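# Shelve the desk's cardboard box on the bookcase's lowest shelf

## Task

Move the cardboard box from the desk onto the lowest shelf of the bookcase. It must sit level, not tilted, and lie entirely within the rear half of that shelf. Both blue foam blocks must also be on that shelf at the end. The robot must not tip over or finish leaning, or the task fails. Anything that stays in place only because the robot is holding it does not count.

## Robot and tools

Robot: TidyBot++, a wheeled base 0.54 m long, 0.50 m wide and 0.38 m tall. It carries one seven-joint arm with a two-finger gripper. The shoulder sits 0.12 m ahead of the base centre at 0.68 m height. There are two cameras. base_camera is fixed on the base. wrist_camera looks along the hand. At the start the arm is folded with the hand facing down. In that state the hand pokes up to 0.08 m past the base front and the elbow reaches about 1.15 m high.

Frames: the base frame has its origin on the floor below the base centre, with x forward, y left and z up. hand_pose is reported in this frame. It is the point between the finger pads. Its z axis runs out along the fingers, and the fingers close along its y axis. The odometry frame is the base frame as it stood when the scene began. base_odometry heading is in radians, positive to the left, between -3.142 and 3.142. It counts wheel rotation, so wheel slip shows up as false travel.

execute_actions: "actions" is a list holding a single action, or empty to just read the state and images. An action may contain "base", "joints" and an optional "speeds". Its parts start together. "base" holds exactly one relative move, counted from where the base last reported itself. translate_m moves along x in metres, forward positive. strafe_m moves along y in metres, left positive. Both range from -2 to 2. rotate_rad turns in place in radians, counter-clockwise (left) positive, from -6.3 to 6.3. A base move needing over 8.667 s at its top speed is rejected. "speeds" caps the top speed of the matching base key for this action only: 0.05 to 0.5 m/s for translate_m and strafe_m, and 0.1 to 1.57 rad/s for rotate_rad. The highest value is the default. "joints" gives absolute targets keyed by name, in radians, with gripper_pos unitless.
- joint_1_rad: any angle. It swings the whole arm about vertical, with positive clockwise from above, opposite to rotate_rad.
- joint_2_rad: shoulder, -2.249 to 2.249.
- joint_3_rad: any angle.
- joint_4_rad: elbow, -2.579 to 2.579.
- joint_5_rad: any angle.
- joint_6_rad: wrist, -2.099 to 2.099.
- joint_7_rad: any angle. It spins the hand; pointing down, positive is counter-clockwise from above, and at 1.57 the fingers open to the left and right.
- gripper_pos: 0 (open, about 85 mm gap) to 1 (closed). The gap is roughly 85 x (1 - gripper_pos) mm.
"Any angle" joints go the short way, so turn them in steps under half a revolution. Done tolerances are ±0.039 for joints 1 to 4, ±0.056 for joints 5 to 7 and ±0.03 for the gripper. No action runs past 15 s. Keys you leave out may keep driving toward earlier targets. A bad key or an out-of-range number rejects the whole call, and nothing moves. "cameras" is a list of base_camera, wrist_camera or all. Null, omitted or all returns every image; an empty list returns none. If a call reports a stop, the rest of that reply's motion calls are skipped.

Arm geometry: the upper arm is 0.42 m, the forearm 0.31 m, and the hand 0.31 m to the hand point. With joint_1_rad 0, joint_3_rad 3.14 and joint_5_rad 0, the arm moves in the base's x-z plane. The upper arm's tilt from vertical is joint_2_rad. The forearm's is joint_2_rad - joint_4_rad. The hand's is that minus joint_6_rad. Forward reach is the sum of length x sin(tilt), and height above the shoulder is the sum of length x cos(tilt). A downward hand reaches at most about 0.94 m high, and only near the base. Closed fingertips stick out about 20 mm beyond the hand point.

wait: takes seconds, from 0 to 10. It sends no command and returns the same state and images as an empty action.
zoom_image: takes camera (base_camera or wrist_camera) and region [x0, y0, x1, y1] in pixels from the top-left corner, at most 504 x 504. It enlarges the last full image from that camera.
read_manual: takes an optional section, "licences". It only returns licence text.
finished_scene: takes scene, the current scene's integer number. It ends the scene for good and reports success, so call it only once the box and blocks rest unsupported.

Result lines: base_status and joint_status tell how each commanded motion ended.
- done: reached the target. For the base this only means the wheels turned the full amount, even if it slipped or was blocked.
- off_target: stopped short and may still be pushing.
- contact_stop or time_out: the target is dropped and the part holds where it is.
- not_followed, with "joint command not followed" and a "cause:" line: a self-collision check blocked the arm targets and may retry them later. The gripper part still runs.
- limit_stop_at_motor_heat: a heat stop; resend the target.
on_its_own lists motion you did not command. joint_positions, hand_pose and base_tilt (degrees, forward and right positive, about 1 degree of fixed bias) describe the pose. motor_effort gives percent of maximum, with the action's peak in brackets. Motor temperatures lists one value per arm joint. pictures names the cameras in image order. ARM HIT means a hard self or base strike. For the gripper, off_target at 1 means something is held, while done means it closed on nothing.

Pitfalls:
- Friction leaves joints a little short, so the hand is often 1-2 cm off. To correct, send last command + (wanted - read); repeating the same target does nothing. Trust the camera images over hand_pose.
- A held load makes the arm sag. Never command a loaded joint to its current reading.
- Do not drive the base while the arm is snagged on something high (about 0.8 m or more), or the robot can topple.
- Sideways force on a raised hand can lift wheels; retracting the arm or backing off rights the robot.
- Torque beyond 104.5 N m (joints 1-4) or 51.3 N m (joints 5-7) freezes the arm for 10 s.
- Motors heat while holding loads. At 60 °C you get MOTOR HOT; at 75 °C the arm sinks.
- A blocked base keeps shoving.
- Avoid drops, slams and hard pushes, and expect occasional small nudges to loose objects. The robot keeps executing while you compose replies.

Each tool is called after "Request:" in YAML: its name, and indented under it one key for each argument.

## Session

Request:
execute_actions:
  actions: []

Scene clock: 0.00 s.
Motor temperatures (°C, as the motors report them): [33 34 30 35 36 33 35]
base_odometry: x=+0.000 y=+0.000 heading=+0.000 (m, m, rad; odometry frame)
base_tilt: forward=+0.2 right=-0.1 (deg)
base_status: not commanded
joint_positions: joint_1_rad=-0.039 joint_2_rad=-0.391 joint_3_rad=+3.198 joint_4_rad=-2.536 joint_5_rad=+0.043 joint_6_rad=-0.883 joint_7_rad=+1.550 gripper_pos=+0.000
joint_status: not commanded
motor_effort: joint_1_rad=+1 joint_2_rad=-1 joint_3_rad=+1 joint_4_rad=+15 joint_5_rad=+0 joint_6_rad=+0 joint_7_rad=+0 (%)
hand_pose: x=+0.2583 y=-0.0089 z=+0.5909 quat_wxyz=(+0.007, +0.998, -0.005, +0.057) (m; base frame)
pictures: base_camera, wrist_camera
Images, in order (width x height): base_camera 644x364, wrist_camera 644x476.

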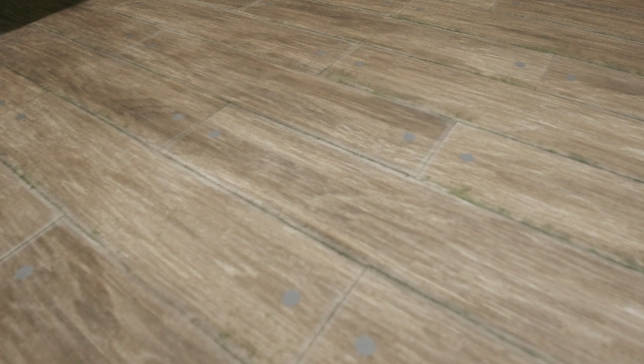

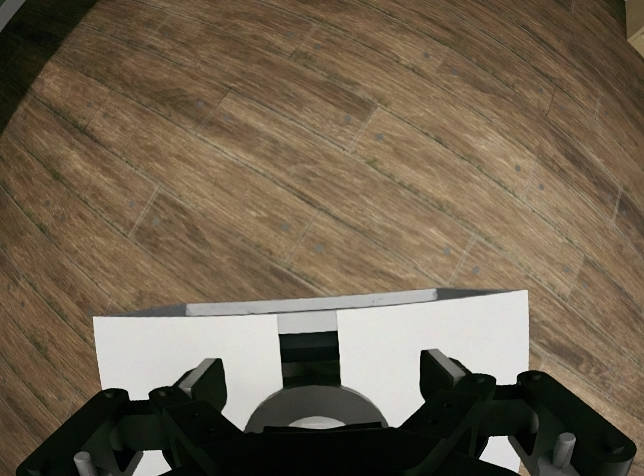

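Request:
execute_actions:
  actions:
    - {"joints":{"joint_1_rad":0.02,"joint_2_rad":-0.7,"joint_4_rad":-1.6,"joint_6_rad":-1.1,"joint_7_rad":1.64,"joint_3_rad":3.12,"joint_5_rad":-0.04}}
  cameras: ["wrist_camera"]

Request:
execute_actions:
  actions:
    - {"base":{"rotate_rad":1.9}}
  cameras: ["wrist_camera"]

Scene clock: 2.63 s.
Motor temperatures (°C, as the motors report them): [33 34 30 35 36 33 35]
base_odometry: x=+0.000 y=+0.000 heading=+0.000 (m, m, rad; odometry frame)
base_tilt: forward=+0.2 right=-0.1 (deg)
base_status: not commanded
joint_positions: joint_1_rad=+0.003 joint_2_rad=-0.692 joint_3_rad=+3.140 joint_4_rad=-1.608 joint_5_rad=+0.010 joint_6_rad=-1.077 joint_7_rad=+1.619 gripper_pos=+0.000
joint_status: all done
motor_effort: joint_1_rad=+2(1) joint_2_rad=+4(5) joint_3_rad=+1(2) joint_4_rad=+19(20) joint_5_rad=+0(1) joint_6_rad=+6(6) joint_7_rad=+0(0) (%)
hand_pose: x=+0.3837 y=-0.0012 z=+1.0694 quat_wxyz=(+0.019, +0.840, +0.020, +0.543) (m; base frame)
pictures: wrist_camera
Images, in order (width x height): wrist_camera 644x476.

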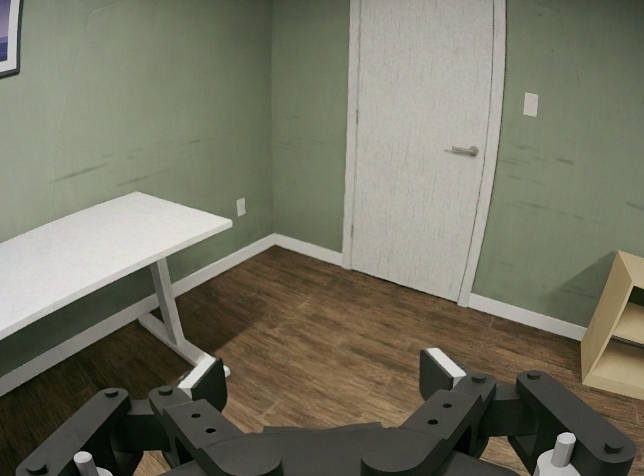

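Scene clock: 5.13 s.
Motor temperatures (°C, as the motors report them): [33 34 30 35 36 33 35]
base_odometry: x=+0.000 y=+0.000 heading=+1.899 (m, m, rad; odometry frame)
base_tilt: forward=+0.2 right=-0.1 (deg)
base_status: done
joint_positions: joint_1_rad=+0.005 joint_2_rad=-0.692 joint_3_rad=+3.135 joint_4_rad=-1.608 joint_5_rad=+0.007 joint_6_rad=-1.078 joint_7_rad=+1.619 gripper_pos=+0.000
joint_status: not commanded
motor_effort: joint_1_rad=+1(0) joint_2_rad=+4(4) joint_3_rad=+1(2) joint_4_rad=+18(19) joint_5_rad=+0(0) joint_6_rad=+6(6) joint_7_rad=+0(0) (%)
hand_pose: x=+0.3835 y=+0.0009 z=+1.0691 quat_wxyz=(+0.018, +0.840, +0.021, +0.542) (m; base frame)
pictures: wrist_camera
Images, in order (width x height): wrist_camera 644x476.

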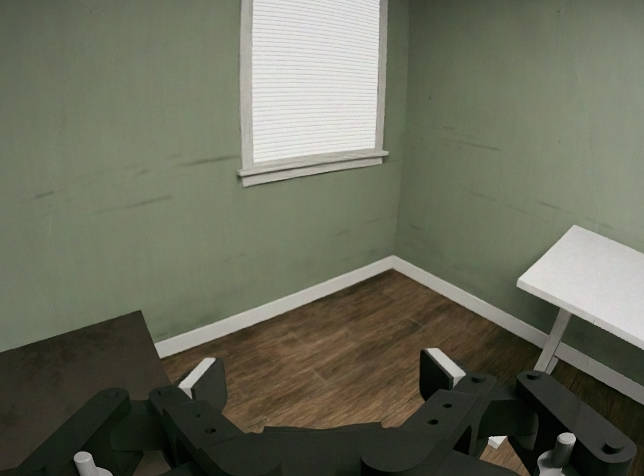

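Request:
execute_actions:
  actions:
    - {"base":{"rotate_rad":-0.95}}

Scene clock: 7.20 s.
Motor temperatures (°C, as the motors report them): [33 34 30 35 36 33 35]
base_odometry: x=+0.000 y=+0.000 heading=+0.950 (m, m, rad; odometry frame)
base_tilt: forward=+0.1 right=-0.1 (deg)
base_status: done
joint_positions: joint_1_rad=+0.008 joint_2_rad=-0.692 joint_3_rad=+3.133 joint_4_rad=-1.608 joint_5_rad=+0.006 joint_6_rad=-1.078 joint_7_rad=+1.619 gripper_pos=+0.000
joint_status: not commanded
motor_effort: joint_1_rad=+1(1) joint_2_rad=+4(4) joint_3_rad=+1(3) joint_4_rad=+19(19) joint_5_rad=+0(1) joint_6_rad=+6(5) joint_7_rad=+0(0) (%)
hand_pose: x=+0.3835 y=+0.0015 z=+1.0691 quat_wxyz=(+0.019, +0.840, +0.021, +0.542) (m; base frame)
pictures: base_camera, wrist_camera
Images, in order (width x height): base_camera 644x364, wrist_camera 644x476.

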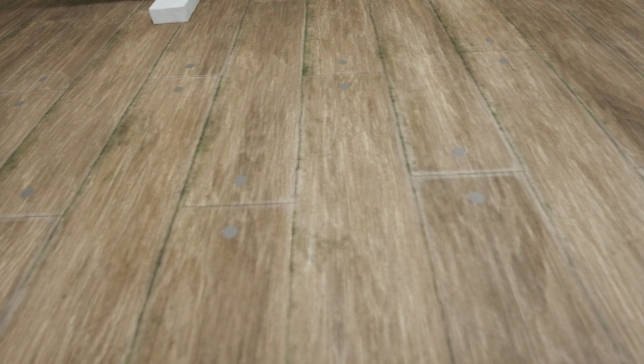

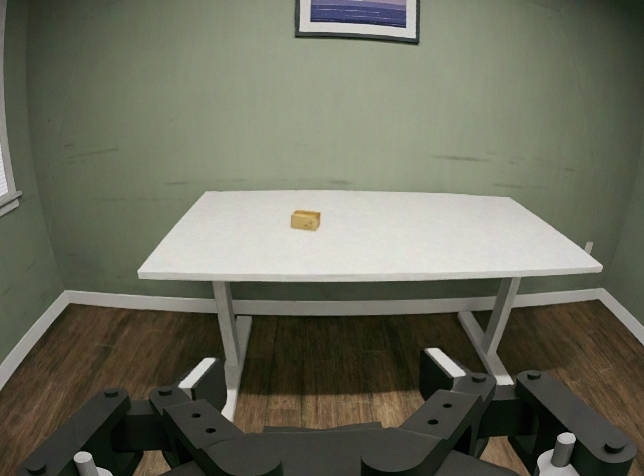

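Request:
execute_actions:
  actions:
    - {"base":{"translate_m":0.55},"joints":{"joint_1_rad":-0.09,"joint_2_rad":0.45,"joint_4_rad":-0.65,"joint_6_rad":-1.9}}

Scene clock: 10.27 s.
Motor temperatures (°C, as the motors report them): [33 34 30 35 37 33 35]
base_odometry: x=+0.321 y=+0.447 heading=+0.950 (m, m, rad; odometry frame)
base_tilt: forward=+0.2 right=-0.1 (deg)
base_status: done
joint_positions: joint_1_rad=-0.073 joint_2_rad=+0.452 joint_3_rad=+3.133 joint_4_rad=-0.664 joint_5_rad=+0.006 joint_6_rad=-1.878 joint_7_rad=+1.619 gripper_pos=+0.000
joint_status: all done
motor_effort: joint_1_rad=+1(1) joint_2_rad=-30(33) joint_3_rad=+0(2) joint_4_rad=+16(19) joint_5_rad=+0(1) joint_6_rad=+0(6) joint_7_rad=+0(0) (%)
hand_pose: x=+0.6293 y=+0.0401 z=+0.8908 quat_wxyz=(+0.000, +0.995, +0.063, +0.074) (m; base frame)
pictures: base_camera, wrist_camera
Images, in order (width x height): base_camera 644x364, wrist_camera 644x476.

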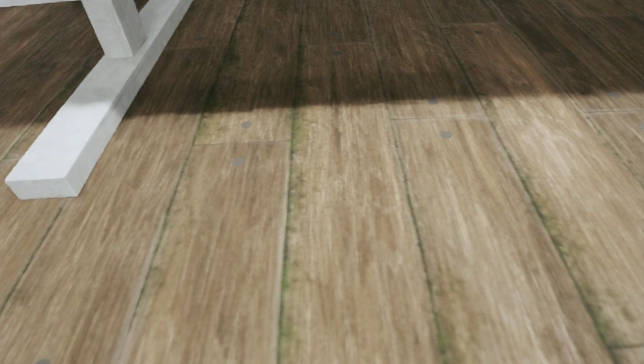

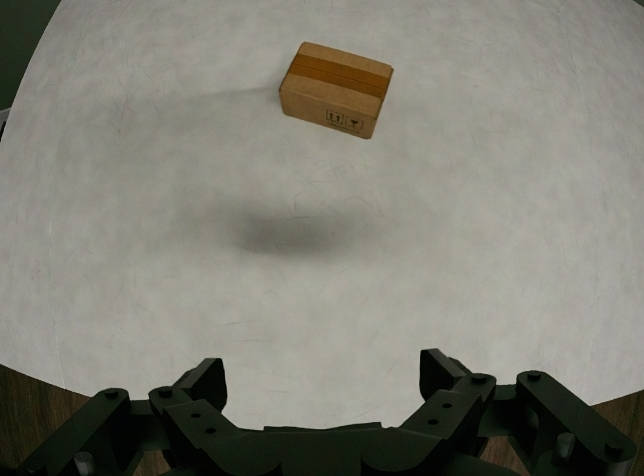

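Request:
execute_actions:
  actions:
    - {"base":{"translate_m":0.2},"joints":{"joint_1_rad":-0.11,"joint_2_rad":0.65,"joint_4_rad":-0.52,"joint_6_rad":-1.97,"joint_7_rad":2.84}}

Scene clock: 12.47 s.
Motor temperatures (°C, as the motors report them): [33 34 30 35 37 33 35]
base_odometry: x=+0.438 y=+0.610 heading=+0.949 (m, m, rad; odometry frame)
base_tilt: forward=+0.2 right=-0.1 (deg)
base_status: done
joint_positions: joint_1_rad=-0.093 joint_2_rad=+0.654 joint_3_rad=+3.133 joint_4_rad=-0.533 joint_5_rad=+0.006 joint_6_rad=-1.948 joint_7_rad=+2.837 gripper_pos=+0.000
joint_status: all done
motor_effort: joint_1_rad=+1(1) joint_2_rad=-35(38) joint_3_rad=+0(0) joint_4_rad=+16(17) joint_5_rad=+0(0) joint_6_rad=-1(0) joint_7_rad=-1(1) (%)
hand_pose: x=+0.6658 y=+0.0536 z=+0.8221 quat_wxyz=(+0.002, +0.776, +0.630, +0.003) (m; base frame)
pictures: base_camera, wrist_camera
Images, in order (width x height): base_camera 644x364, wrist_camera 644x476.

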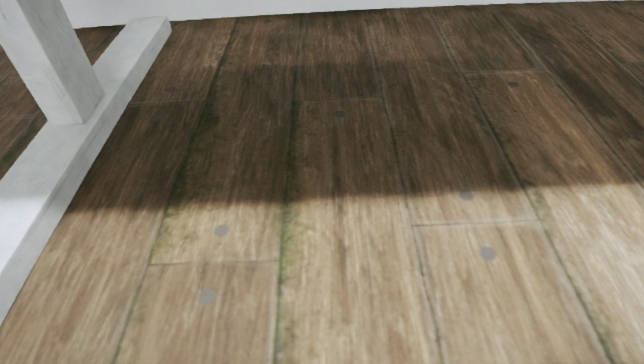

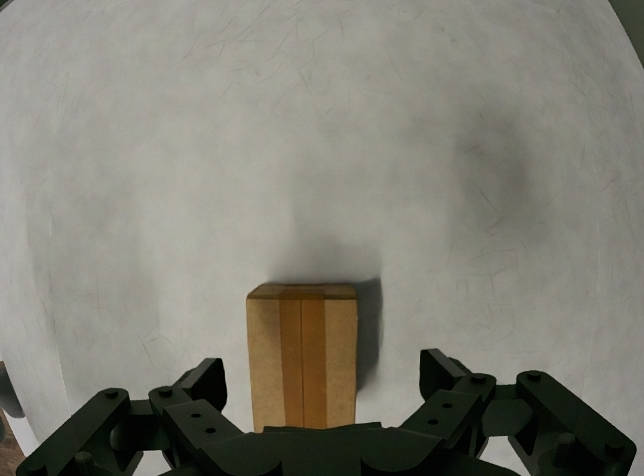

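Request:
execute_actions:
  actions:
    - {"base":{"translate_m":-0.024},"joints":{"joint_1_rad":-0.045,"joint_4_rad":-0.60,"joint_6_rad":-1.87,"joint_7_rad":2.9}}
  cameras: ["wrist_camera"]

Scene clock: 13.83 s.
Motor temperatures (°C, as the motors report them): [33 34 30 35 37 33 35]
base_odometry: x=+0.423 y=+0.590 heading=+0.949 (m, m, rad; odometry frame)
base_tilt: forward=+0.2 right=-0.1 (deg)
base_status: done
joint_positions: joint_1_rad=-0.052 joint_2_rad=+0.649 joint_3_rad=+3.133 joint_4_rad=-0.591 joint_5_rad=+0.006 joint_6_rad=-1.890 joint_7_rad=+2.881 gripper_pos=+0.000
joint_status: all done
motor_effort: joint_1_rad=+1(3) joint_2_rad=-36(39) joint_3_rad=+0(0) joint_4_rad=+16(17) joint_5_rad=+0(1) joint_6_rad=+0(0) joint_7_rad=+0(0) (%)
hand_pose: x=+0.6734 y=+0.0317 z=+0.8080 quat_wxyz=(+0.004, +0.775, +0.632, +0.005) (m; base frame)
pictures: wrist_camera
Images, in order (width x height): wrist_camera 644x476.

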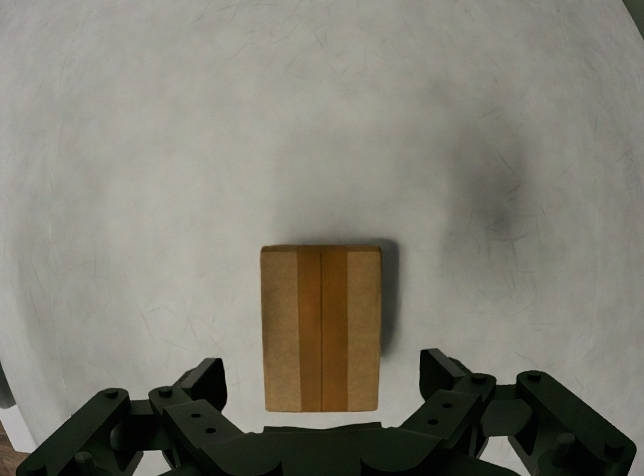

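Request:
execute_actions:
  actions:
    - {"joints":{"joint_4_rad":-0.72,"joint_6_rad":-1.785}}
  cameras: ["wrist_camera"]

Request:
execute_actions:
  actions:
    - {"joints":{"gripper_pos":1}}
  cameras: ["wrist_camera"]

Scene clock: 15.13 s.
Motor temperatures (°C, as the motors report them): [33 34 30 35 37 33 35]
base_odometry: x=+0.423 y=+0.590 heading=+0.949 (m, m, rad; odometry frame)
base_tilt: forward=+0.2 right=-0.1 (deg)
base_status: not commanded
joint_positions: joint_1_rad=-0.052 joint_2_rad=+0.650 joint_3_rad=+3.133 joint_4_rad=-0.711 joint_5_rad=+0.006 joint_6_rad=-1.806 joint_7_rad=+2.881 gripper_pos=+0.000
joint_status: all done
motor_effort: joint_1_rad=+1(1) joint_2_rad=-35(37) joint_3_rad=+0(0) joint_4_rad=+16(17) joint_5_rad=+0(0) joint_6_rad=-1(0) joint_7_rad=+0(0) (%)
hand_pose: x=+0.6722 y=+0.0318 z=+0.7709 quat_wxyz=(-0.007, +0.775, +0.632, -0.011) (m; base frame)
pictures: wrist_camera
Images, in order (width x height): wrist_camera 644x476.

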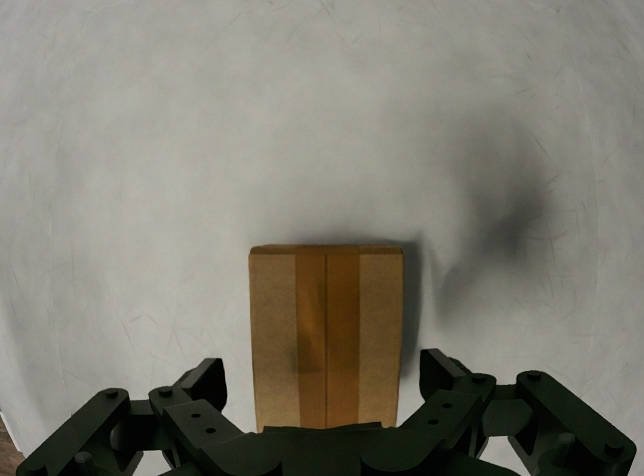

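Scene clock: 16.23 s.
Motor temperatures (°C, as the motors report them): [33 34 30 35 37 33 35]
base_odometry: x=+0.423 y=+0.590 heading=+0.949 (m, m, rad; odometry frame)
base_tilt: forward=+0.2 right=-0.1 (deg)
base_status: not commanded
joint_positions: joint_1_rad=-0.052 joint_2_rad=+0.648 joint_3_rad=+3.133 joint_4_rad=-0.712 joint_5_rad=+0.006 joint_6_rad=-1.805 joint_7_rad=+2.881 gripper_pos=+0.364
joint_status: gripper_pos off_target (ended at +0.364, target +1.000)
motor_effort: joint_1_rad=+1(1) joint_2_rad=-36(37) joint_3_rad=+0(0) joint_4_rad=+16(17) joint_5_rad=+0(0) joint_6_rad=-1(2) joint_7_rad=+0(0) (%)
hand_pose: x=+0.6719 y=+0.0317 z=+0.7720 quat_wxyz=(-0.007, +0.775, +0.632, -0.010) (m; base frame)
pictures: wrist_camera
Images, in order (width x height): wrist_camera 644x476.

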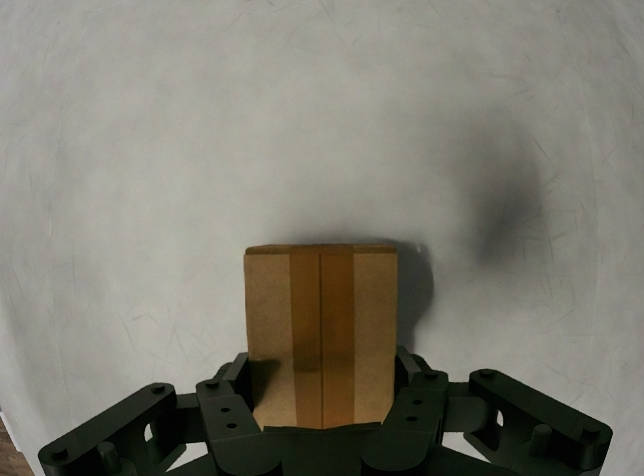

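Request:
execute_actions:
  actions:
    - {"joints":{"joint_2_rad":0.61}}
  cameras: []

Request:
execute_actions:
  actions:
    - {"base":{"translate_m":-0.15},"joints":{"joint_7_rad":1.6,"joint_1_rad":0.01}}
  cameras: []

Request:
execute_actions:
  actions:
    - {"joints":{"joint_2_rad":0.65}}
  cameras: ["wrist_camera"]

Scene clock: 17.47 s.
Motor temperatures (°C, as the motors report them): [33 34 30 35 37 33 35]
base_odometry: x=+0.423 y=+0.590 heading=+0.949 (m, m, rad; odometry frame)
base_tilt: forward=+0.2 right=-0.1 (deg)
base_status: not commanded
joint_positions: joint_1_rad=-0.052 joint_2_rad=+0.622 joint_3_rad=+3.133 joint_4_rad=-0.714 joint_5_rad=+0.006 joint_6_rad=-1.805 joint_7_rad=+2.881 gripper_pos=+0.364
joint_status: all done
motor_effort: joint_1_rad=+1(1) joint_2_rad=-36(38) joint_3_rad=+0(0) joint_4_rad=+17(17) joint_5_rad=+0(0) joint_6_rad=-1(2) joint_7_rad=+0(0) (%)
hand_pose: x=+0.6691 y=+0.0316 z=+0.7855 quat_wxyz=(+0.000, +0.775, +0.632, +0.000) (m; base frame)
pictures: none
No camera images: the call's "cameras" was empty. Leave "cameras" out to get every camera's image.

Scene clock: 19.00 s.
Motor temperatures (°C, as the motors report them): [33 34 30 35 37 33 35]
base_odometry: x=+0.336 y=+0.468 heading=+0.948 (m, m, rad; odometry frame)
base_tilt: forward=+0.2 right=-0.1 (deg)
base_status: done
joint_positions: joint_1_rad=-0.004 joint_2_rad=+0.617 joint_3_rad=+3.133 joint_4_rad=-0.714 joint_5_rad=+0.006 joint_6_rad=-1.803 joint_7_rad=+1.600 gripper_pos=+0.364
joint_status: all done
motor_effort: joint_1_rad=+1(3) joint_2_rad=-36(39) joint_3_rad=+0(0) joint_4_rad=+17(18) joint_5_rad=+0(0) joint_6_rad=+0(0) joint_7_rad=+0(0) (%)
hand_pose: x=+0.6701 y=+0.0051 z=+0.7885 quat_wxyz=(+0.000, +1.000, +0.020, +0.004) (m; base frame)
pictures: none
No camera images: the call's "cameras" was empty. Leave "cameras" out to get every camera's image.

Scene clock: 19.83 s.
Motor temperatures (°C, as the motors report them): [33 34 30 35 37 33 35]
base_odometry: x=+0.336 y=+0.468 heading=+0.948 (m, m, rad; odometry frame)
base_tilt: forward=+0.2 right=-0.1 (deg)
base_status: not commanded
joint_positions: joint_1_rad=-0.004 joint_2_rad=+0.645 joint_3_rad=+3.133 joint_4_rad=-0.715 joint_5_rad=+0.006 joint_6_rad=-1.802 joint_7_rad=+1.600 gripper_pos=+0.364
joint_status: all done
motor_effort: joint_1_rad=+1(2) joint_2_rad=-33(37) joint_3_rad=+0(0) joint_4_rad=+15(17) joint_5_rad=+0(0) joint_6_rad=+0(2) joint_7_rad=+0(0) (%)
hand_pose: x=+0.6729 y=+0.0051 z=+0.7729 quat_wxyz=(+0.000, +1.000, +0.020, -0.010) (m; base frame)
pictures: wrist_camera
Images, in order (width x height): wrist_camera 644x476.

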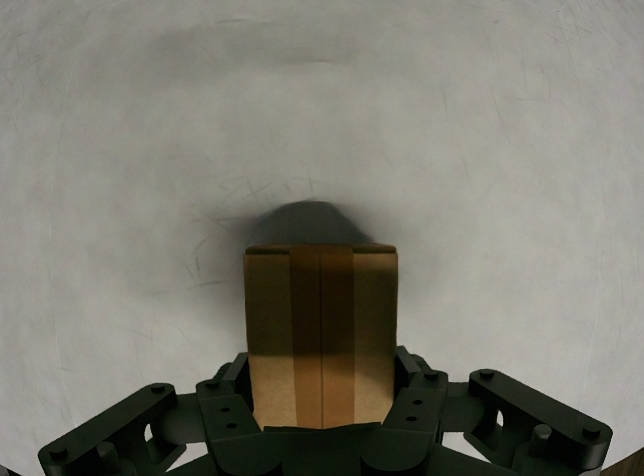

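Request:
execute_actions:
  actions:
    - {"joints":{"gripper_pos":0}}
  cameras: []

Request:
execute_actions:
  actions:
    - {"joints":{"joint_2_rad":0.03,"joint_4_rad":-1.0,"joint_6_rad":-1.1}}
  cameras: []

Request:
execute_actions:
  actions:
    - {"joints":{"joint_4_rad":-1.98,"joint_6_rad":-0.08,"joint_7_rad":1.65}}
  cameras: ["wrist_camera"]

Scene clock: 21.77 s.
Motor temperatures (°C, as the motors report them): [33 34 30 35 37 33 35]
base_odometry: x=+0.336 y=+0.468 heading=+0.948 (m, m, rad; odometry frame)
base_tilt: forward=+0.2 right=-0.1 (deg)
base_status: not commanded
joint_positions: joint_1_rad=-0.004 joint_2_rad=+0.644 joint_3_rad=+3.133 joint_4_rad=-0.715 joint_5_rad=+0.006 joint_6_rad=-1.802 joint_7_rad=+1.600 gripper_pos=+0.000
joint_status: all done
motor_effort: joint_1_rad=+1(1) joint_2_rad=-35(37) joint_3_rad=+0(0) joint_4_rad=+17(17) joint_5_rad=+0(0) joint_6_rad=-2(0) joint_7_rad=+0(0) (%)
hand_pose: x=+0.6729 y=+0.0051 z=+0.7731 quat_wxyz=(+0.000, +1.000, +0.020, -0.010) (m; base frame)
pictures: none
No camera images: the call's "cameras" was empty. Leave "cameras" out to get every camera's image.

Scene clock: 23.87 s.
Motor temperatures (°C, as the motors report them): [33 34 30 35 37 33 35]
base_odometry: x=+0.336 y=+0.468 heading=+0.948 (m, m, rad; odometry frame)
base_tilt: forward=+0.2 right=-0.1 (deg)
base_status: not commanded
joint_positions: joint_1_rad=-0.004 joint_2_rad=+0.027 joint_3_rad=+3.133 joint_4_rad=-0.986 joint_5_rad=+0.006 joint_6_rad=-1.120 joint_7_rad=+1.600 gripper_pos=+0.000
joint_status: all done
motor_effort: joint_1_rad=+2(2) joint_2_rad=-19(38) joint_3_rad=+1(0) joint_4_rad=+19(19) joint_5_rad=+0(0) joint_6_rad=+6(6) joint_7_rad=+0(0) (%)
hand_pose: x=+0.6605 y=+0.0065 z=+1.1025 quat_wxyz=(+0.007, +0.875, +0.018, +0.483) (m; base frame)
pictures: none
No camera images: the call's "cameras" was empty. Leave "cameras" out to get every camera's image.

Scene clock: 26.13 s.
Motor temperatures (°C, as the motors report them): [33 34 30 35 37 33 35]
base_odometry: x=+0.336 y=+0.468 heading=+0.948 (m, m, rad; odometry frame)
base_tilt: forward=+0.2 right=-0.1 (deg)
base_status: not commanded
joint_positions: joint_1_rad=-0.004 joint_2_rad=+0.028 joint_3_rad=+3.133 joint_4_rad=-1.970 joint_5_rad=+0.006 joint_6_rad=-0.102 joint_7_rad=+1.629 gripper_pos=+0.000
joint_status: all done
motor_effort: joint_1_rad=+2(2) joint_2_rad=-20(22) joint_3_rad=+0(1) joint_4_rad=+20(22) joint_5_rad=+0(0) joint_6_rad=+6(6) joint_7_rad=+0(1) (%)
hand_pose: x=+0.6856 y=+0.0083 z=+0.8149 quat_wxyz=(+0.013, +0.867, +0.033, +0.497) (m; base frame)
pictures: wrist_camera
Images, in order (width x height): wrist_camera 644x476.

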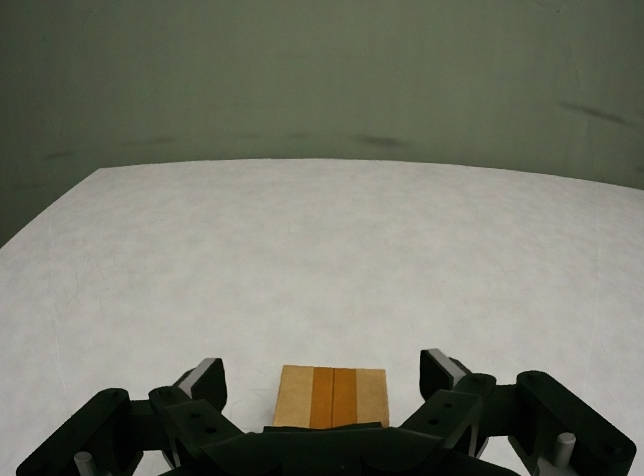

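Request:
execute_actions:
  actions:
    - {"base":{"translate_m":-0.02},"joints":{"joint_1_rad":0.03,"joint_4_rad":-2.09,"joint_6_rad":0.03,"joint_7_rad":1.585}}
  cameras: ["wrist_camera"]

Scene clock: 27.37 s.
Motor temperatures (°C, as the motors report them): [33 34 30 35 37 33 35]
base_odometry: x=+0.324 y=+0.452 heading=+0.947 (m, m, rad; odometry frame)
base_tilt: forward=+0.2 right=-0.1 (deg)
base_status: done
joint_positions: joint_1_rad=+0.014 joint_2_rad=+0.027 joint_3_rad=+3.133 joint_4_rad=-2.084 joint_5_rad=+0.006 joint_6_rad=+0.008 joint_7_rad=+1.605 gripper_pos=+0.000
joint_status: all done
motor_effort: joint_1_rad=+1(3) joint_2_rad=-19(21) joint_3_rad=+1(0) joint_4_rad=+19(21) joint_5_rad=+0(0) joint_6_rad=+5(6) joint_7_rad=+0(0) (%)
hand_pose: x=+0.6681 y=-0.0016 z=+0.7827 quat_wxyz=(+0.011, +0.868, +0.015, +0.496) (m; base frame)
pictures: wrist_camera
Images, in order (width x height): wrist_camera 644x476.

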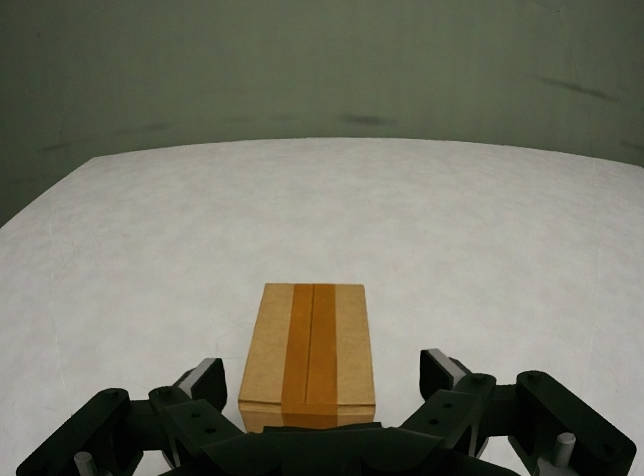

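Request:
execute_actions:
  actions:
    - {"base":{"translate_m":0.022},"joints":{"joint_1_rad":-0.012,"joint_4_rad":-2.135,"joint_6_rad":0.075}}
  cameras: ["wrist_camera"]

Request:
execute_actions:
  actions:
    - {"joints":{"gripper_pos":1}}
  cameras: ["wrist_camera"]

Request:
execute_actions:
  actions:
    - {"joints":{"joint_2_rad":-0.15}}
  cameras: ["wrist_camera"]

Scene clock: 28.47 s.
Motor temperatures (°C, as the motors report them): [33 34 30 35 37 33 35]
base_odometry: x=+0.337 y=+0.470 heading=+0.947 (m, m, rad; odometry frame)
base_tilt: forward=+0.2 right=-0.1 (deg)
base_status: done
joint_positions: joint_1_rad=-0.006 joint_2_rad=+0.034 joint_3_rad=+3.132 joint_4_rad=-2.123 joint_5_rad=+0.006 joint_6_rad=+0.054 joint_7_rad=+1.605 gripper_pos=+0.000
joint_status: all done
motor_effort: joint_1_rad=+1(1) joint_2_rad=-19(21) joint_3_rad=+1(0) joint_4_rad=+19(20) joint_5_rad=+0(0) joint_6_rad=+6(5) joint_7_rad=+0(0) (%)
hand_pose: x=+0.6634 y=+0.0099 z=+0.7709 quat_wxyz=(+0.006, +0.868, +0.024, +0.497) (m; base frame)
pictures: wrist_camera
Images, in order (width x height): wrist_camera 644x476.

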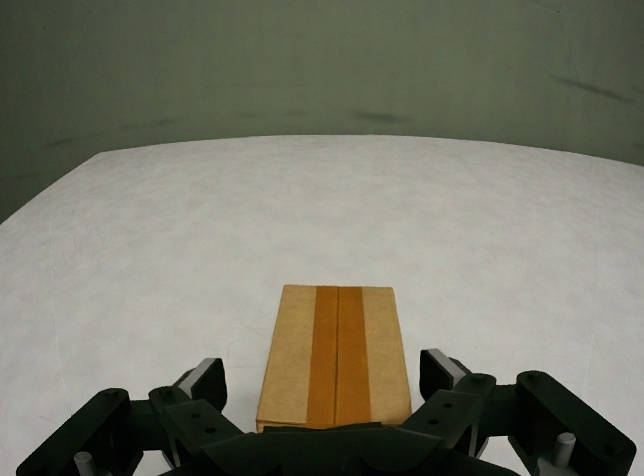

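Scene clock: 29.57 s.
Motor temperatures (°C, as the motors report them): [33 34 30 35 37 33 35]
base_odometry: x=+0.337 y=+0.470 heading=+0.947 (m, m, rad; odometry frame)
base_tilt: forward=+0.2 right=-0.1 (deg)
base_status: not commanded
joint_positions: joint_1_rad=-0.006 joint_2_rad=+0.034 joint_3_rad=+3.132 joint_4_rad=-2.123 joint_5_rad=+0.006 joint_6_rad=+0.056 joint_7_rad=+1.605 gripper_pos=+0.358
joint_status: gripper_pos off_target (ended at +0.358, target +1.000)
motor_effort: joint_1_rad=+2(1) joint_2_rad=-18(20) joint_3_rad=+0(0) joint_4_rad=+18(20) joint_5_rad=+0(0) joint_6_rad=+6(7) joint_7_rad=+0(0) (%)
hand_pose: x=+0.6636 y=+0.0099 z=+0.7715 quat_wxyz=(+0.006, +0.867, +0.024, +0.498) (m; base frame)
pictures: wrist_camera
Images, in order (width x height): wrist_camera 644x476.

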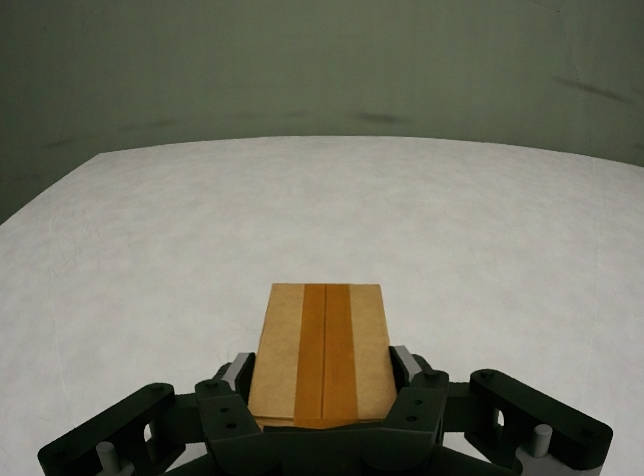

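Scene clock: 30.70 s.
Motor temperatures (°C, as the motors report them): [33 34 30 35 37 33 35]
base_odometry: x=+0.337 y=+0.470 heading=+0.947 (m, m, rad; odometry frame)
base_tilt: forward=+0.2 right=-0.1 (deg)
base_status: not commanded
joint_positions: joint_1_rad=-0.006 joint_2_rad=-0.148 joint_3_rad=+3.132 joint_4_rad=-2.132 joint_5_rad=+0.006 joint_6_rad=+0.056 joint_7_rad=+1.605 gripper_pos=+0.358
joint_status: all done
motor_effort: joint_1_rad=+1(1) joint_2_rad=-15(21) joint_3_rad=+1(1) joint_4_rad=+22(22) joint_5_rad=+0(0) joint_6_rad=+6(6) joint_7_rad=+0(0) (%)
hand_pose: x=+0.6365 y=+0.0097 z=+0.8629 quat_wxyz=(+0.007, +0.821, +0.023, +0.570) (m; base frame)
pictures: wrist_camera
Images, in order (width x height): wrist_camera 644x476.

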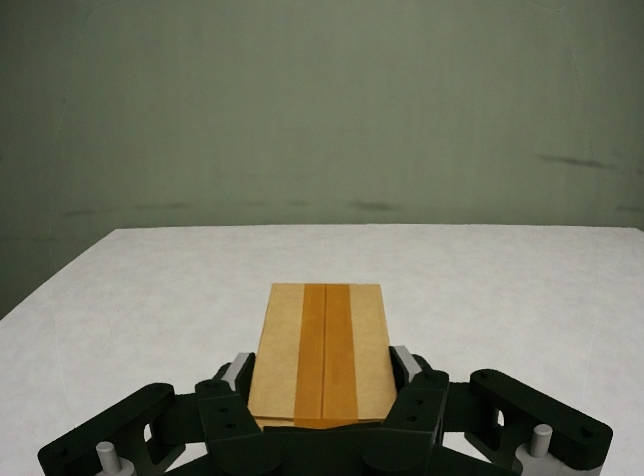

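Request:
execute_actions:
  actions:
    - {"base":{"translate_m":-0.55}}
  cameras: []

Request:
execute_actions:
  actions:
    - {"base":{"rotate_rad":-3.14},"joints":{"joint_6_rad":-0.15},"speeds":{"rotate_rad":1.2}}

Scene clock: 33.50 s.
Motor temperatures (°C, as the motors report them): [33 34 30 35 37 33 35]
base_odometry: x=+0.015 y=+0.024 heading=+0.946 (m, m, rad; odometry frame)
base_tilt: forward=+0.2 right=-0.1 (deg)
base_status: done
joint_positions: joint_1_rad=-0.006 joint_2_rad=-0.148 joint_3_rad=+3.132 joint_4_rad=-2.133 joint_5_rad=+0.006 joint_6_rad=+0.056 joint_7_rad=+1.605 gripper_pos=+0.358
joint_status: not commanded
motor_effort: joint_1_rad=+2(2) joint_2_rad=-16(18) joint_3_rad=+1(1) joint_4_rad=+22(22) joint_5_rad=+0(0) joint_6_rad=+7(6) joint_7_rad=+0(0) (%)
hand_pose: x=+0.6361 y=+0.0097 z=+0.8626 quat_wxyz=(+0.007, +0.821, +0.023, +0.570) (m; base frame)
pictures: none
No camera images: the call's "cameras" was empty. Leave "cameras" out to get every camera's image.

Scene clock: 37.17 s.
Motor temperatures (°C, as the motors report them): [33 34 30 35 37 33 35]
base_odometry: x=+0.015 y=+0.024 heading=-2.193 (m, m, rad; odometry frame)
base_tilt: forward=+0.2 right=-0.1 (deg)
base_status: done
joint_positions: joint_1_rad=-0.007 joint_2_rad=-0.146 joint_3_rad=+3.128 joint_4_rad=-2.142 joint_5_rad=+0.006 joint_6_rad=-0.149 joint_7_rad=+1.605 gripper_pos=+0.358
joint_status: all done
motor_effort: joint_1_rad=+1(3) joint_2_rad=-14(16) joint_3_rad=+1(2) joint_4_rad=+21(23) joint_5_rad=+0(0) joint_6_rad=+6(7) joint_7_rad=+0(0) (%)
hand_pose: x=+0.6054 y=+0.0111 z=+0.7993 quat_wxyz=(+0.006, +0.878, +0.026, +0.478) (m; base frame)
pictures: base_camera, wrist_camera
Images, in order (width x height): base_camera 644x364, wrist_camera 644x476.

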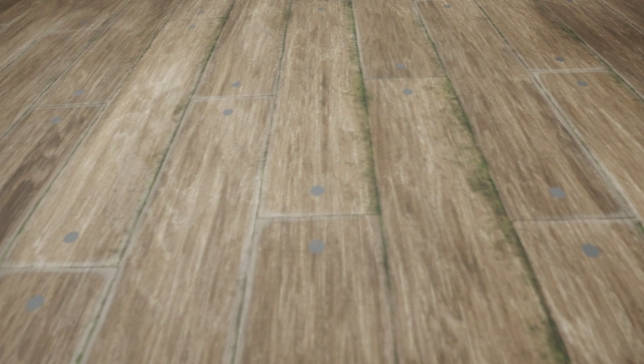

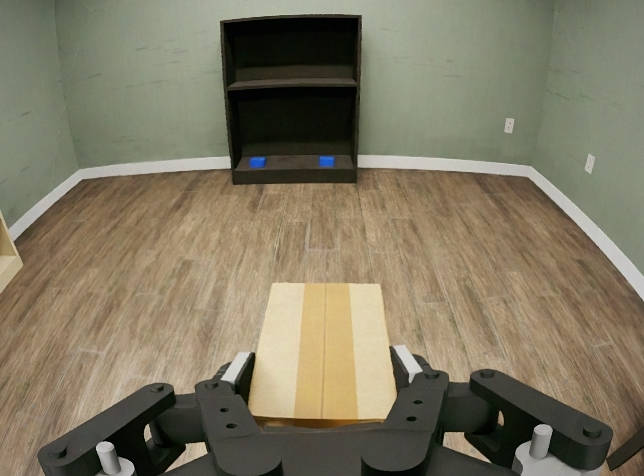

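Request:
execute_actions:
  actions:
    - {"base":{"strafe_m":0.22}}
  cameras: []

Request:
execute_actions:
  actions:
    - {"base":{"translate_m":1.4},"joints":{"joint_2_rad":1.8,"joint_4_rad":-0.62,"joint_6_rad":0.36}}

Scene clock: 39.47 s.
Motor temperatures (°C, as the motors report them): [33 34 30 35 37 33 35]
base_odometry: x=+0.194 y=-0.105 heading=-2.193 (m, m, rad; odometry frame)
base_tilt: forward=+0.2 right=-0.1 (deg)
base_status: done
joint_positions: joint_1_rad=-0.008 joint_2_rad=-0.146 joint_3_rad=+3.125 joint_4_rad=-2.142 joint_5_rad=+0.006 joint_6_rad=-0.149 joint_7_rad=+1.605 gripper_pos=+0.358
joint_status: not commanded
motor_effort: joint_1_rad=+2(3) joint_2_rad=-14(15) joint_3_rad=+1(3) joint_4_rad=+21(22) joint_5_rad=+0(0) joint_6_rad=+7(6) joint_7_rad=+0(0) (%)
hand_pose: x=+0.6053 y=+0.0132 z=+0.7993 quat_wxyz=(+0.005, +0.878, +0.028, +0.478) (m; base frame)
pictures: none
No camera images: the call's "cameras" was empty. Leave "cameras" out to get every camera's image.

Scene clock: 43.60 s.
Motor temperatures (°C, as the motors report them): [33 34 30 35 37 33 35]
base_odometry: x=-0.621 y=-1.243 heading=-2.193 (m, m, rad; odometry frame)
base_tilt: forward=+0.2 right=-0.1 (deg)
base_status: done
joint_positions: joint_1_rad=-0.008 joint_2_rad=+1.802 joint_3_rad=+3.125 joint_4_rad=-0.632 joint_5_rad=+0.006 joint_6_rad=+0.335 joint_7_rad=+1.605 gripper_pos=+0.358
joint_status: all done
motor_effort: joint_1_rad=+1(1) joint_2_rad=-49(53) joint_3_rad=-1(1) joint_4_rad=+17(22) joint_5_rad=+0(1) joint_6_rad=+7(6) joint_7_rad=+0(0) (%)
hand_pose: x=+1.0016 y=+0.0137 z=+0.1898 quat_wxyz=(+0.001, +0.867, +0.015, +0.498) (m; base frame)
pictures: base_camera, wrist_camera
Images, in order (width x height): base_camera 644x364, wrist_camera 644x476.

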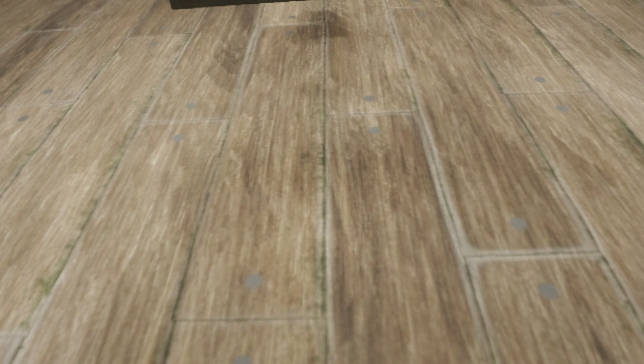

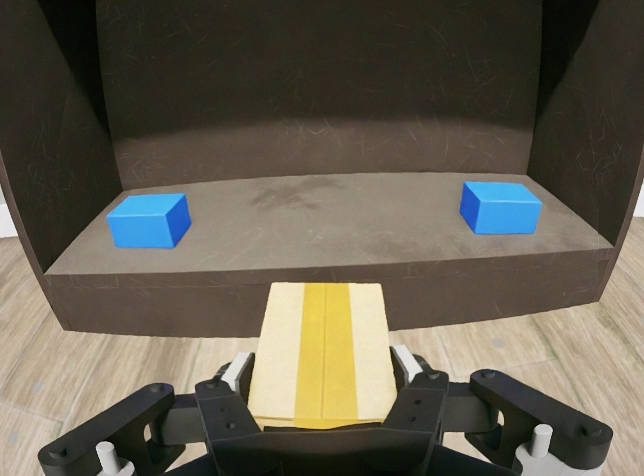

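Request:
execute_actions:
  actions:
    - {"base":{"translate_m":0.33},"speeds":{"translate_m":0.25},"joints":{"joint_7_rad":1.65}}

Scene clock: 45.97 s.
Motor temperatures (°C, as the motors report them): [33 34 30 35 37 33 35]
base_odometry: x=-0.813 y=-1.512 heading=-2.192 (m, m, rad; odometry frame)
base_tilt: forward=+0.2 right=-0.1 (deg)
base_status: done
joint_positions: joint_1_rad=-0.008 joint_2_rad=+1.804 joint_3_rad=+3.125 joint_4_rad=-0.631 joint_5_rad=+0.006 joint_6_rad=+0.336 joint_7_rad=+1.633 gripper_pos=+0.358
joint_status: all done
motor_effort: joint_1_rad=+2(5) joint_2_rad=-48(50) joint_3_rad=+0(1) joint_4_rad=+16(17) joint_5_rad=+0(0) joint_6_rad=+6(6) joint_7_rad=+0(0) (%)
hand_pose: x=+1.0014 y=+0.0139 z=+0.1890 quat_wxyz=(+0.008, +0.867, +0.028, +0.498) (m; base frame)
pictures: base_camera, wrist_camera
Images, in order (width x height): base_camera 644x364, wrist_camera 644x476.

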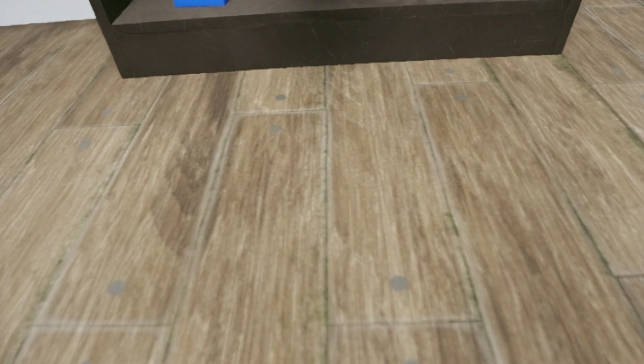

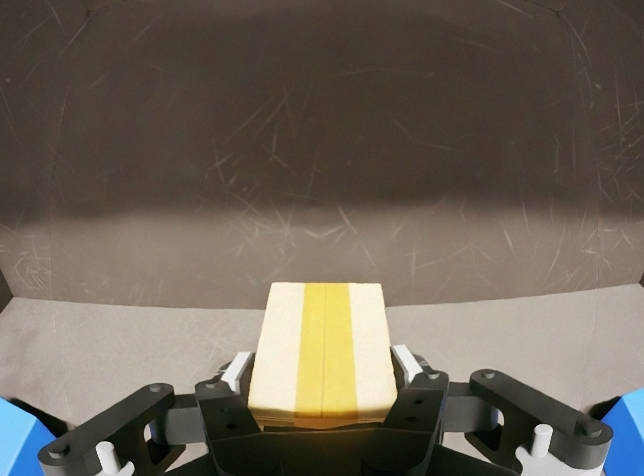

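Request:
execute_actions:
  actions:
    - {"base":{"translate_m":0.068},"speeds":{"translate_m":0.08},"joints":{"joint_2_rad":1.845,"joint_6_rad":0.41,"joint_7_rad":1.6}}
  cameras: ["wrist_camera"]

Request:
execute_actions:
  actions:
    - {"joints":{"joint_2_rad":1.875}}
  cameras: ["wrist_camera"]

Scene clock: 47.60 s.
Motor temperatures (°C, as the motors report them): [33 34 30 35 37 33 35]
base_odometry: x=-0.853 y=-1.567 heading=-2.192 (m, m, rad; odometry frame)
base_tilt: forward=+0.2 right=-0.1 (deg)
base_status: done
joint_positions: joint_1_rad=-0.009 joint_2_rad=+1.849 joint_3_rad=+3.125 joint_4_rad=-0.630 joint_5_rad=+0.006 joint_6_rad=+0.385 joint_7_rad=+1.620 gripper_pos=+0.358
joint_status: all done
motor_effort: joint_1_rad=+2(6) joint_2_rad=-48(49) joint_3_rad=+0(1) joint_4_rad=+16(17) joint_5_rad=+0(0) joint_6_rad=+7(6) joint_7_rad=+0(0) (%)
hand_pose: x=+0.9865 y=+0.0137 z=+0.1630 quat_wxyz=(+0.005, +0.866, +0.022, +0.500) (m; base frame)
pictures: wrist_camera
Images, in order (width x height): wrist_camera 644x476.

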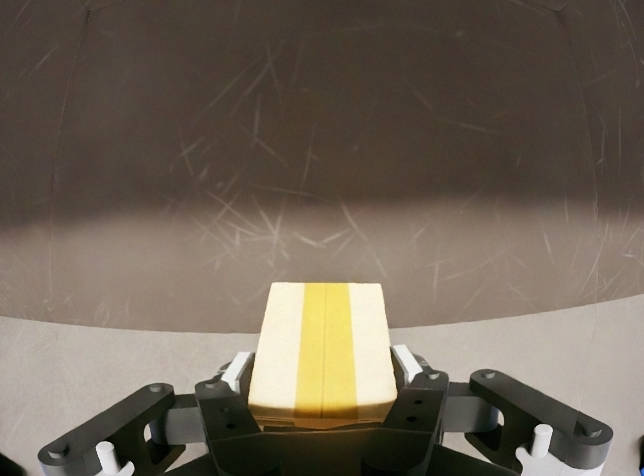

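Scene clock: 48.27 s.
Motor temperatures (°C, as the motors report them): [33 34 30 35 37 33 35]
base_odometry: x=-0.853 y=-1.567 heading=-2.192 (m, m, rad; odometry frame)
base_tilt: forward=+0.2 right=-0.1 (deg)
base_status: not commanded
joint_positions: joint_1_rad=-0.009 joint_2_rad=+1.860 joint_3_rad=+3.125 joint_4_rad=-0.629 joint_5_rad=+0.006 joint_6_rad=+0.393 joint_7_rad=+1.620 gripper_pos=+0.358
joint_status: all done
motor_effort: joint_1_rad=+2(3) joint_2_rad=-45(46) joint_3_rad=-1(1) joint_4_rad=+14(16) joint_5_rad=+0(0) joint_6_rad=+5(7) joint_7_rad=+0(0) (%)
hand_pose: x=+0.9824 y=+0.0137 z=+0.1559 quat_wxyz=(+0.005, +0.866, +0.022, +0.499) (m; base frame)
pictures: wrist_camera
Images, in order (width x height): wrist_camera 644x476.

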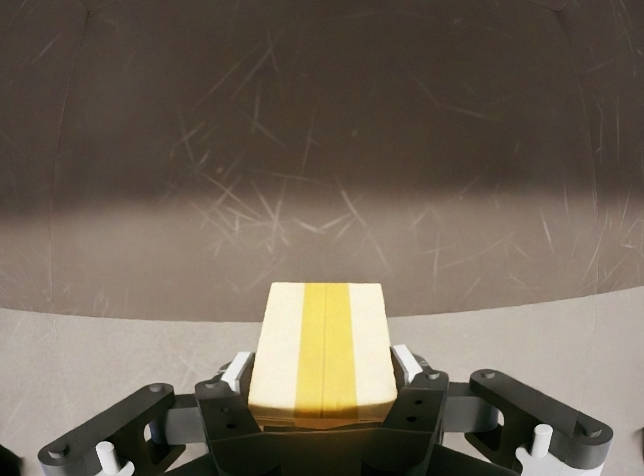

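The box is touching the shelf about 2 cm short of the back, so I'll slide it in slightly and release.

Request:
execute_actions:
  actions:
    - {"base":{"translate_m":0.012},"speeds":{"translate_m":0.05},"joints":{"joint_2_rad":1.86}}
  cameras: ["wrist_camera"]

Request:
execute_actions:
  actions:
    - {"joints":{"gripper_pos":0}}
  cameras: []

Request:
execute_actions:
  actions:
    - {"base":{"translate_m":-0.3},"speeds":{"translate_m":0.3},"joints":{"joint_2_rad":1.8}}
  cameras: ["wrist_camera"]

Scene clock: 49.27 s.
Motor temperatures (°C, as the motors report them): [33 34 30 35 37 33 35]
base_odometry: x=-0.860 y=-1.577 heading=-2.192 (m, m, rad; odometry frame)
base_tilt: forward=+0.2 right=-0.1 (deg)
base_status: done
joint_positions: joint_1_rad=-0.009 joint_2_rad=+1.860 joint_3_rad=+3.125 joint_4_rad=-0.629 joint_5_rad=+0.006 joint_6_rad=+0.393 joint_7_rad=+1.620 gripper_pos=+0.358
joint_status: all done
motor_effort: joint_1_rad=+1(6) joint_2_rad=-46(47) joint_3_rad=+0(1) joint_4_rad=+15(16) joint_5_rad=+0(0) joint_6_rad=+6(7) joint_7_rad=+0(0) (%)
hand_pose: x=+0.9824 y=+0.0137 z=+0.1560 quat_wxyz=(+0.005, +0.866, +0.022, +0.499) (m; base frame)
pictures: wrist_camera
Images, in order (width x height): wrist_camera 644x476.

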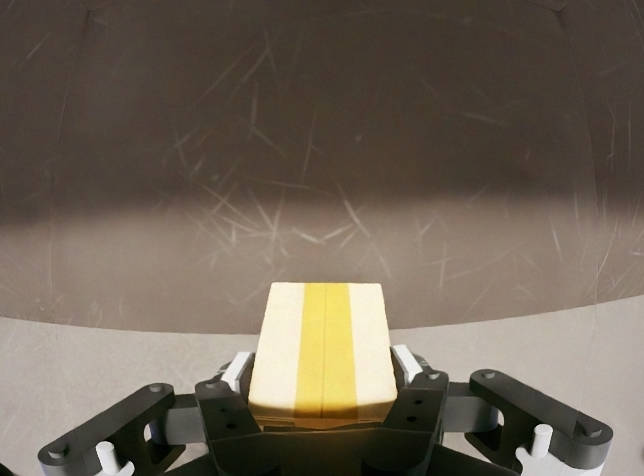

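Scene clock: 50.37 s.
Motor temperatures (°C, as the motors report them): [33 35 30 35 37 33 35]
base_odometry: x=-0.860 y=-1.577 heading=-2.192 (m, m, rad; odometry frame)
base_tilt: forward=+0.2 right=-0.1 (deg)
base_status: not commanded
joint_positions: joint_1_rad=-0.009 joint_2_rad=+1.860 joint_3_rad=+3.125 joint_4_rad=-0.629 joint_5_rad=+0.006 joint_6_rad=+0.393 joint_7_rad=+1.620 gripper_pos=+0.000
joint_status: all done
motor_effort: joint_1_rad=+2(1) joint_2_rad=-46(47) joint_3_rad=+0(0) joint_4_rad=+15(16) joint_5_rad=+0(0) joint_6_rad=+6(6) joint_7_rad=+0(1) (%)
hand_pose: x=+0.9824 y=+0.0137 z=+0.1560 quat_wxyz=(+0.005, +0.866, +0.022, +0.499) (m; base frame)
pictures: none
No camera images: the call's "cameras" was empty. Leave "cameras" out to get every camera's image.

Scene clock: 52.40 s.
Motor temperatures (°C, as the motors report them): [33 35 30 35 37 33 35]
base_odometry: x=-0.685 y=-1.333 heading=-2.191 (m, m, rad; odometry frame)
base_tilt: forward=+0.2 right=-0.1 (deg)
base_status: done
joint_positions: joint_1_rad=-0.009 joint_2_rad=+1.796 joint_3_rad=+3.125 joint_4_rad=-0.622 joint_5_rad=+0.006 joint_6_rad=+0.393 joint_7_rad=+1.620 gripper_pos=+0.000
joint_status: all done
motor_effort: joint_1_rad=+1(3) joint_2_rad=-46(48) joint_3_rad=+0(1) joint_4_rad=+15(17) joint_5_rad=+1(0) joint_6_rad=+5(6) joint_7_rad=+0(0) (%)
hand_pose: x=+1.0170 y=+0.0145 z=+0.2160 quat_wxyz=(+0.005, +0.848, +0.022, +0.530) (m; base frame)
pictures: wrist_camera
Images, in order (width x height): wrist_camera 644x476.

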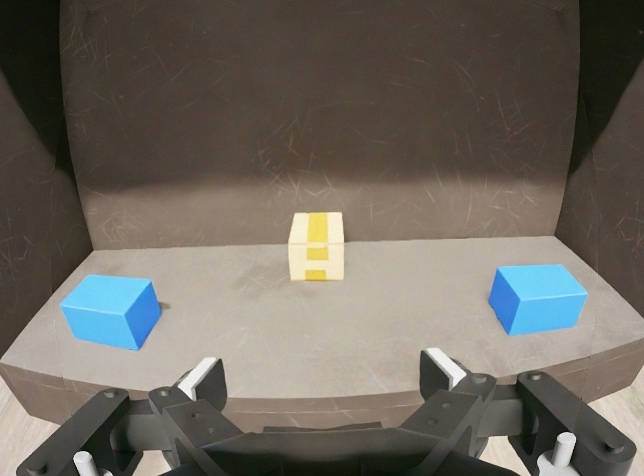

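Request:
finished_scene:
  scene: 2

The scene is finished: the task was done.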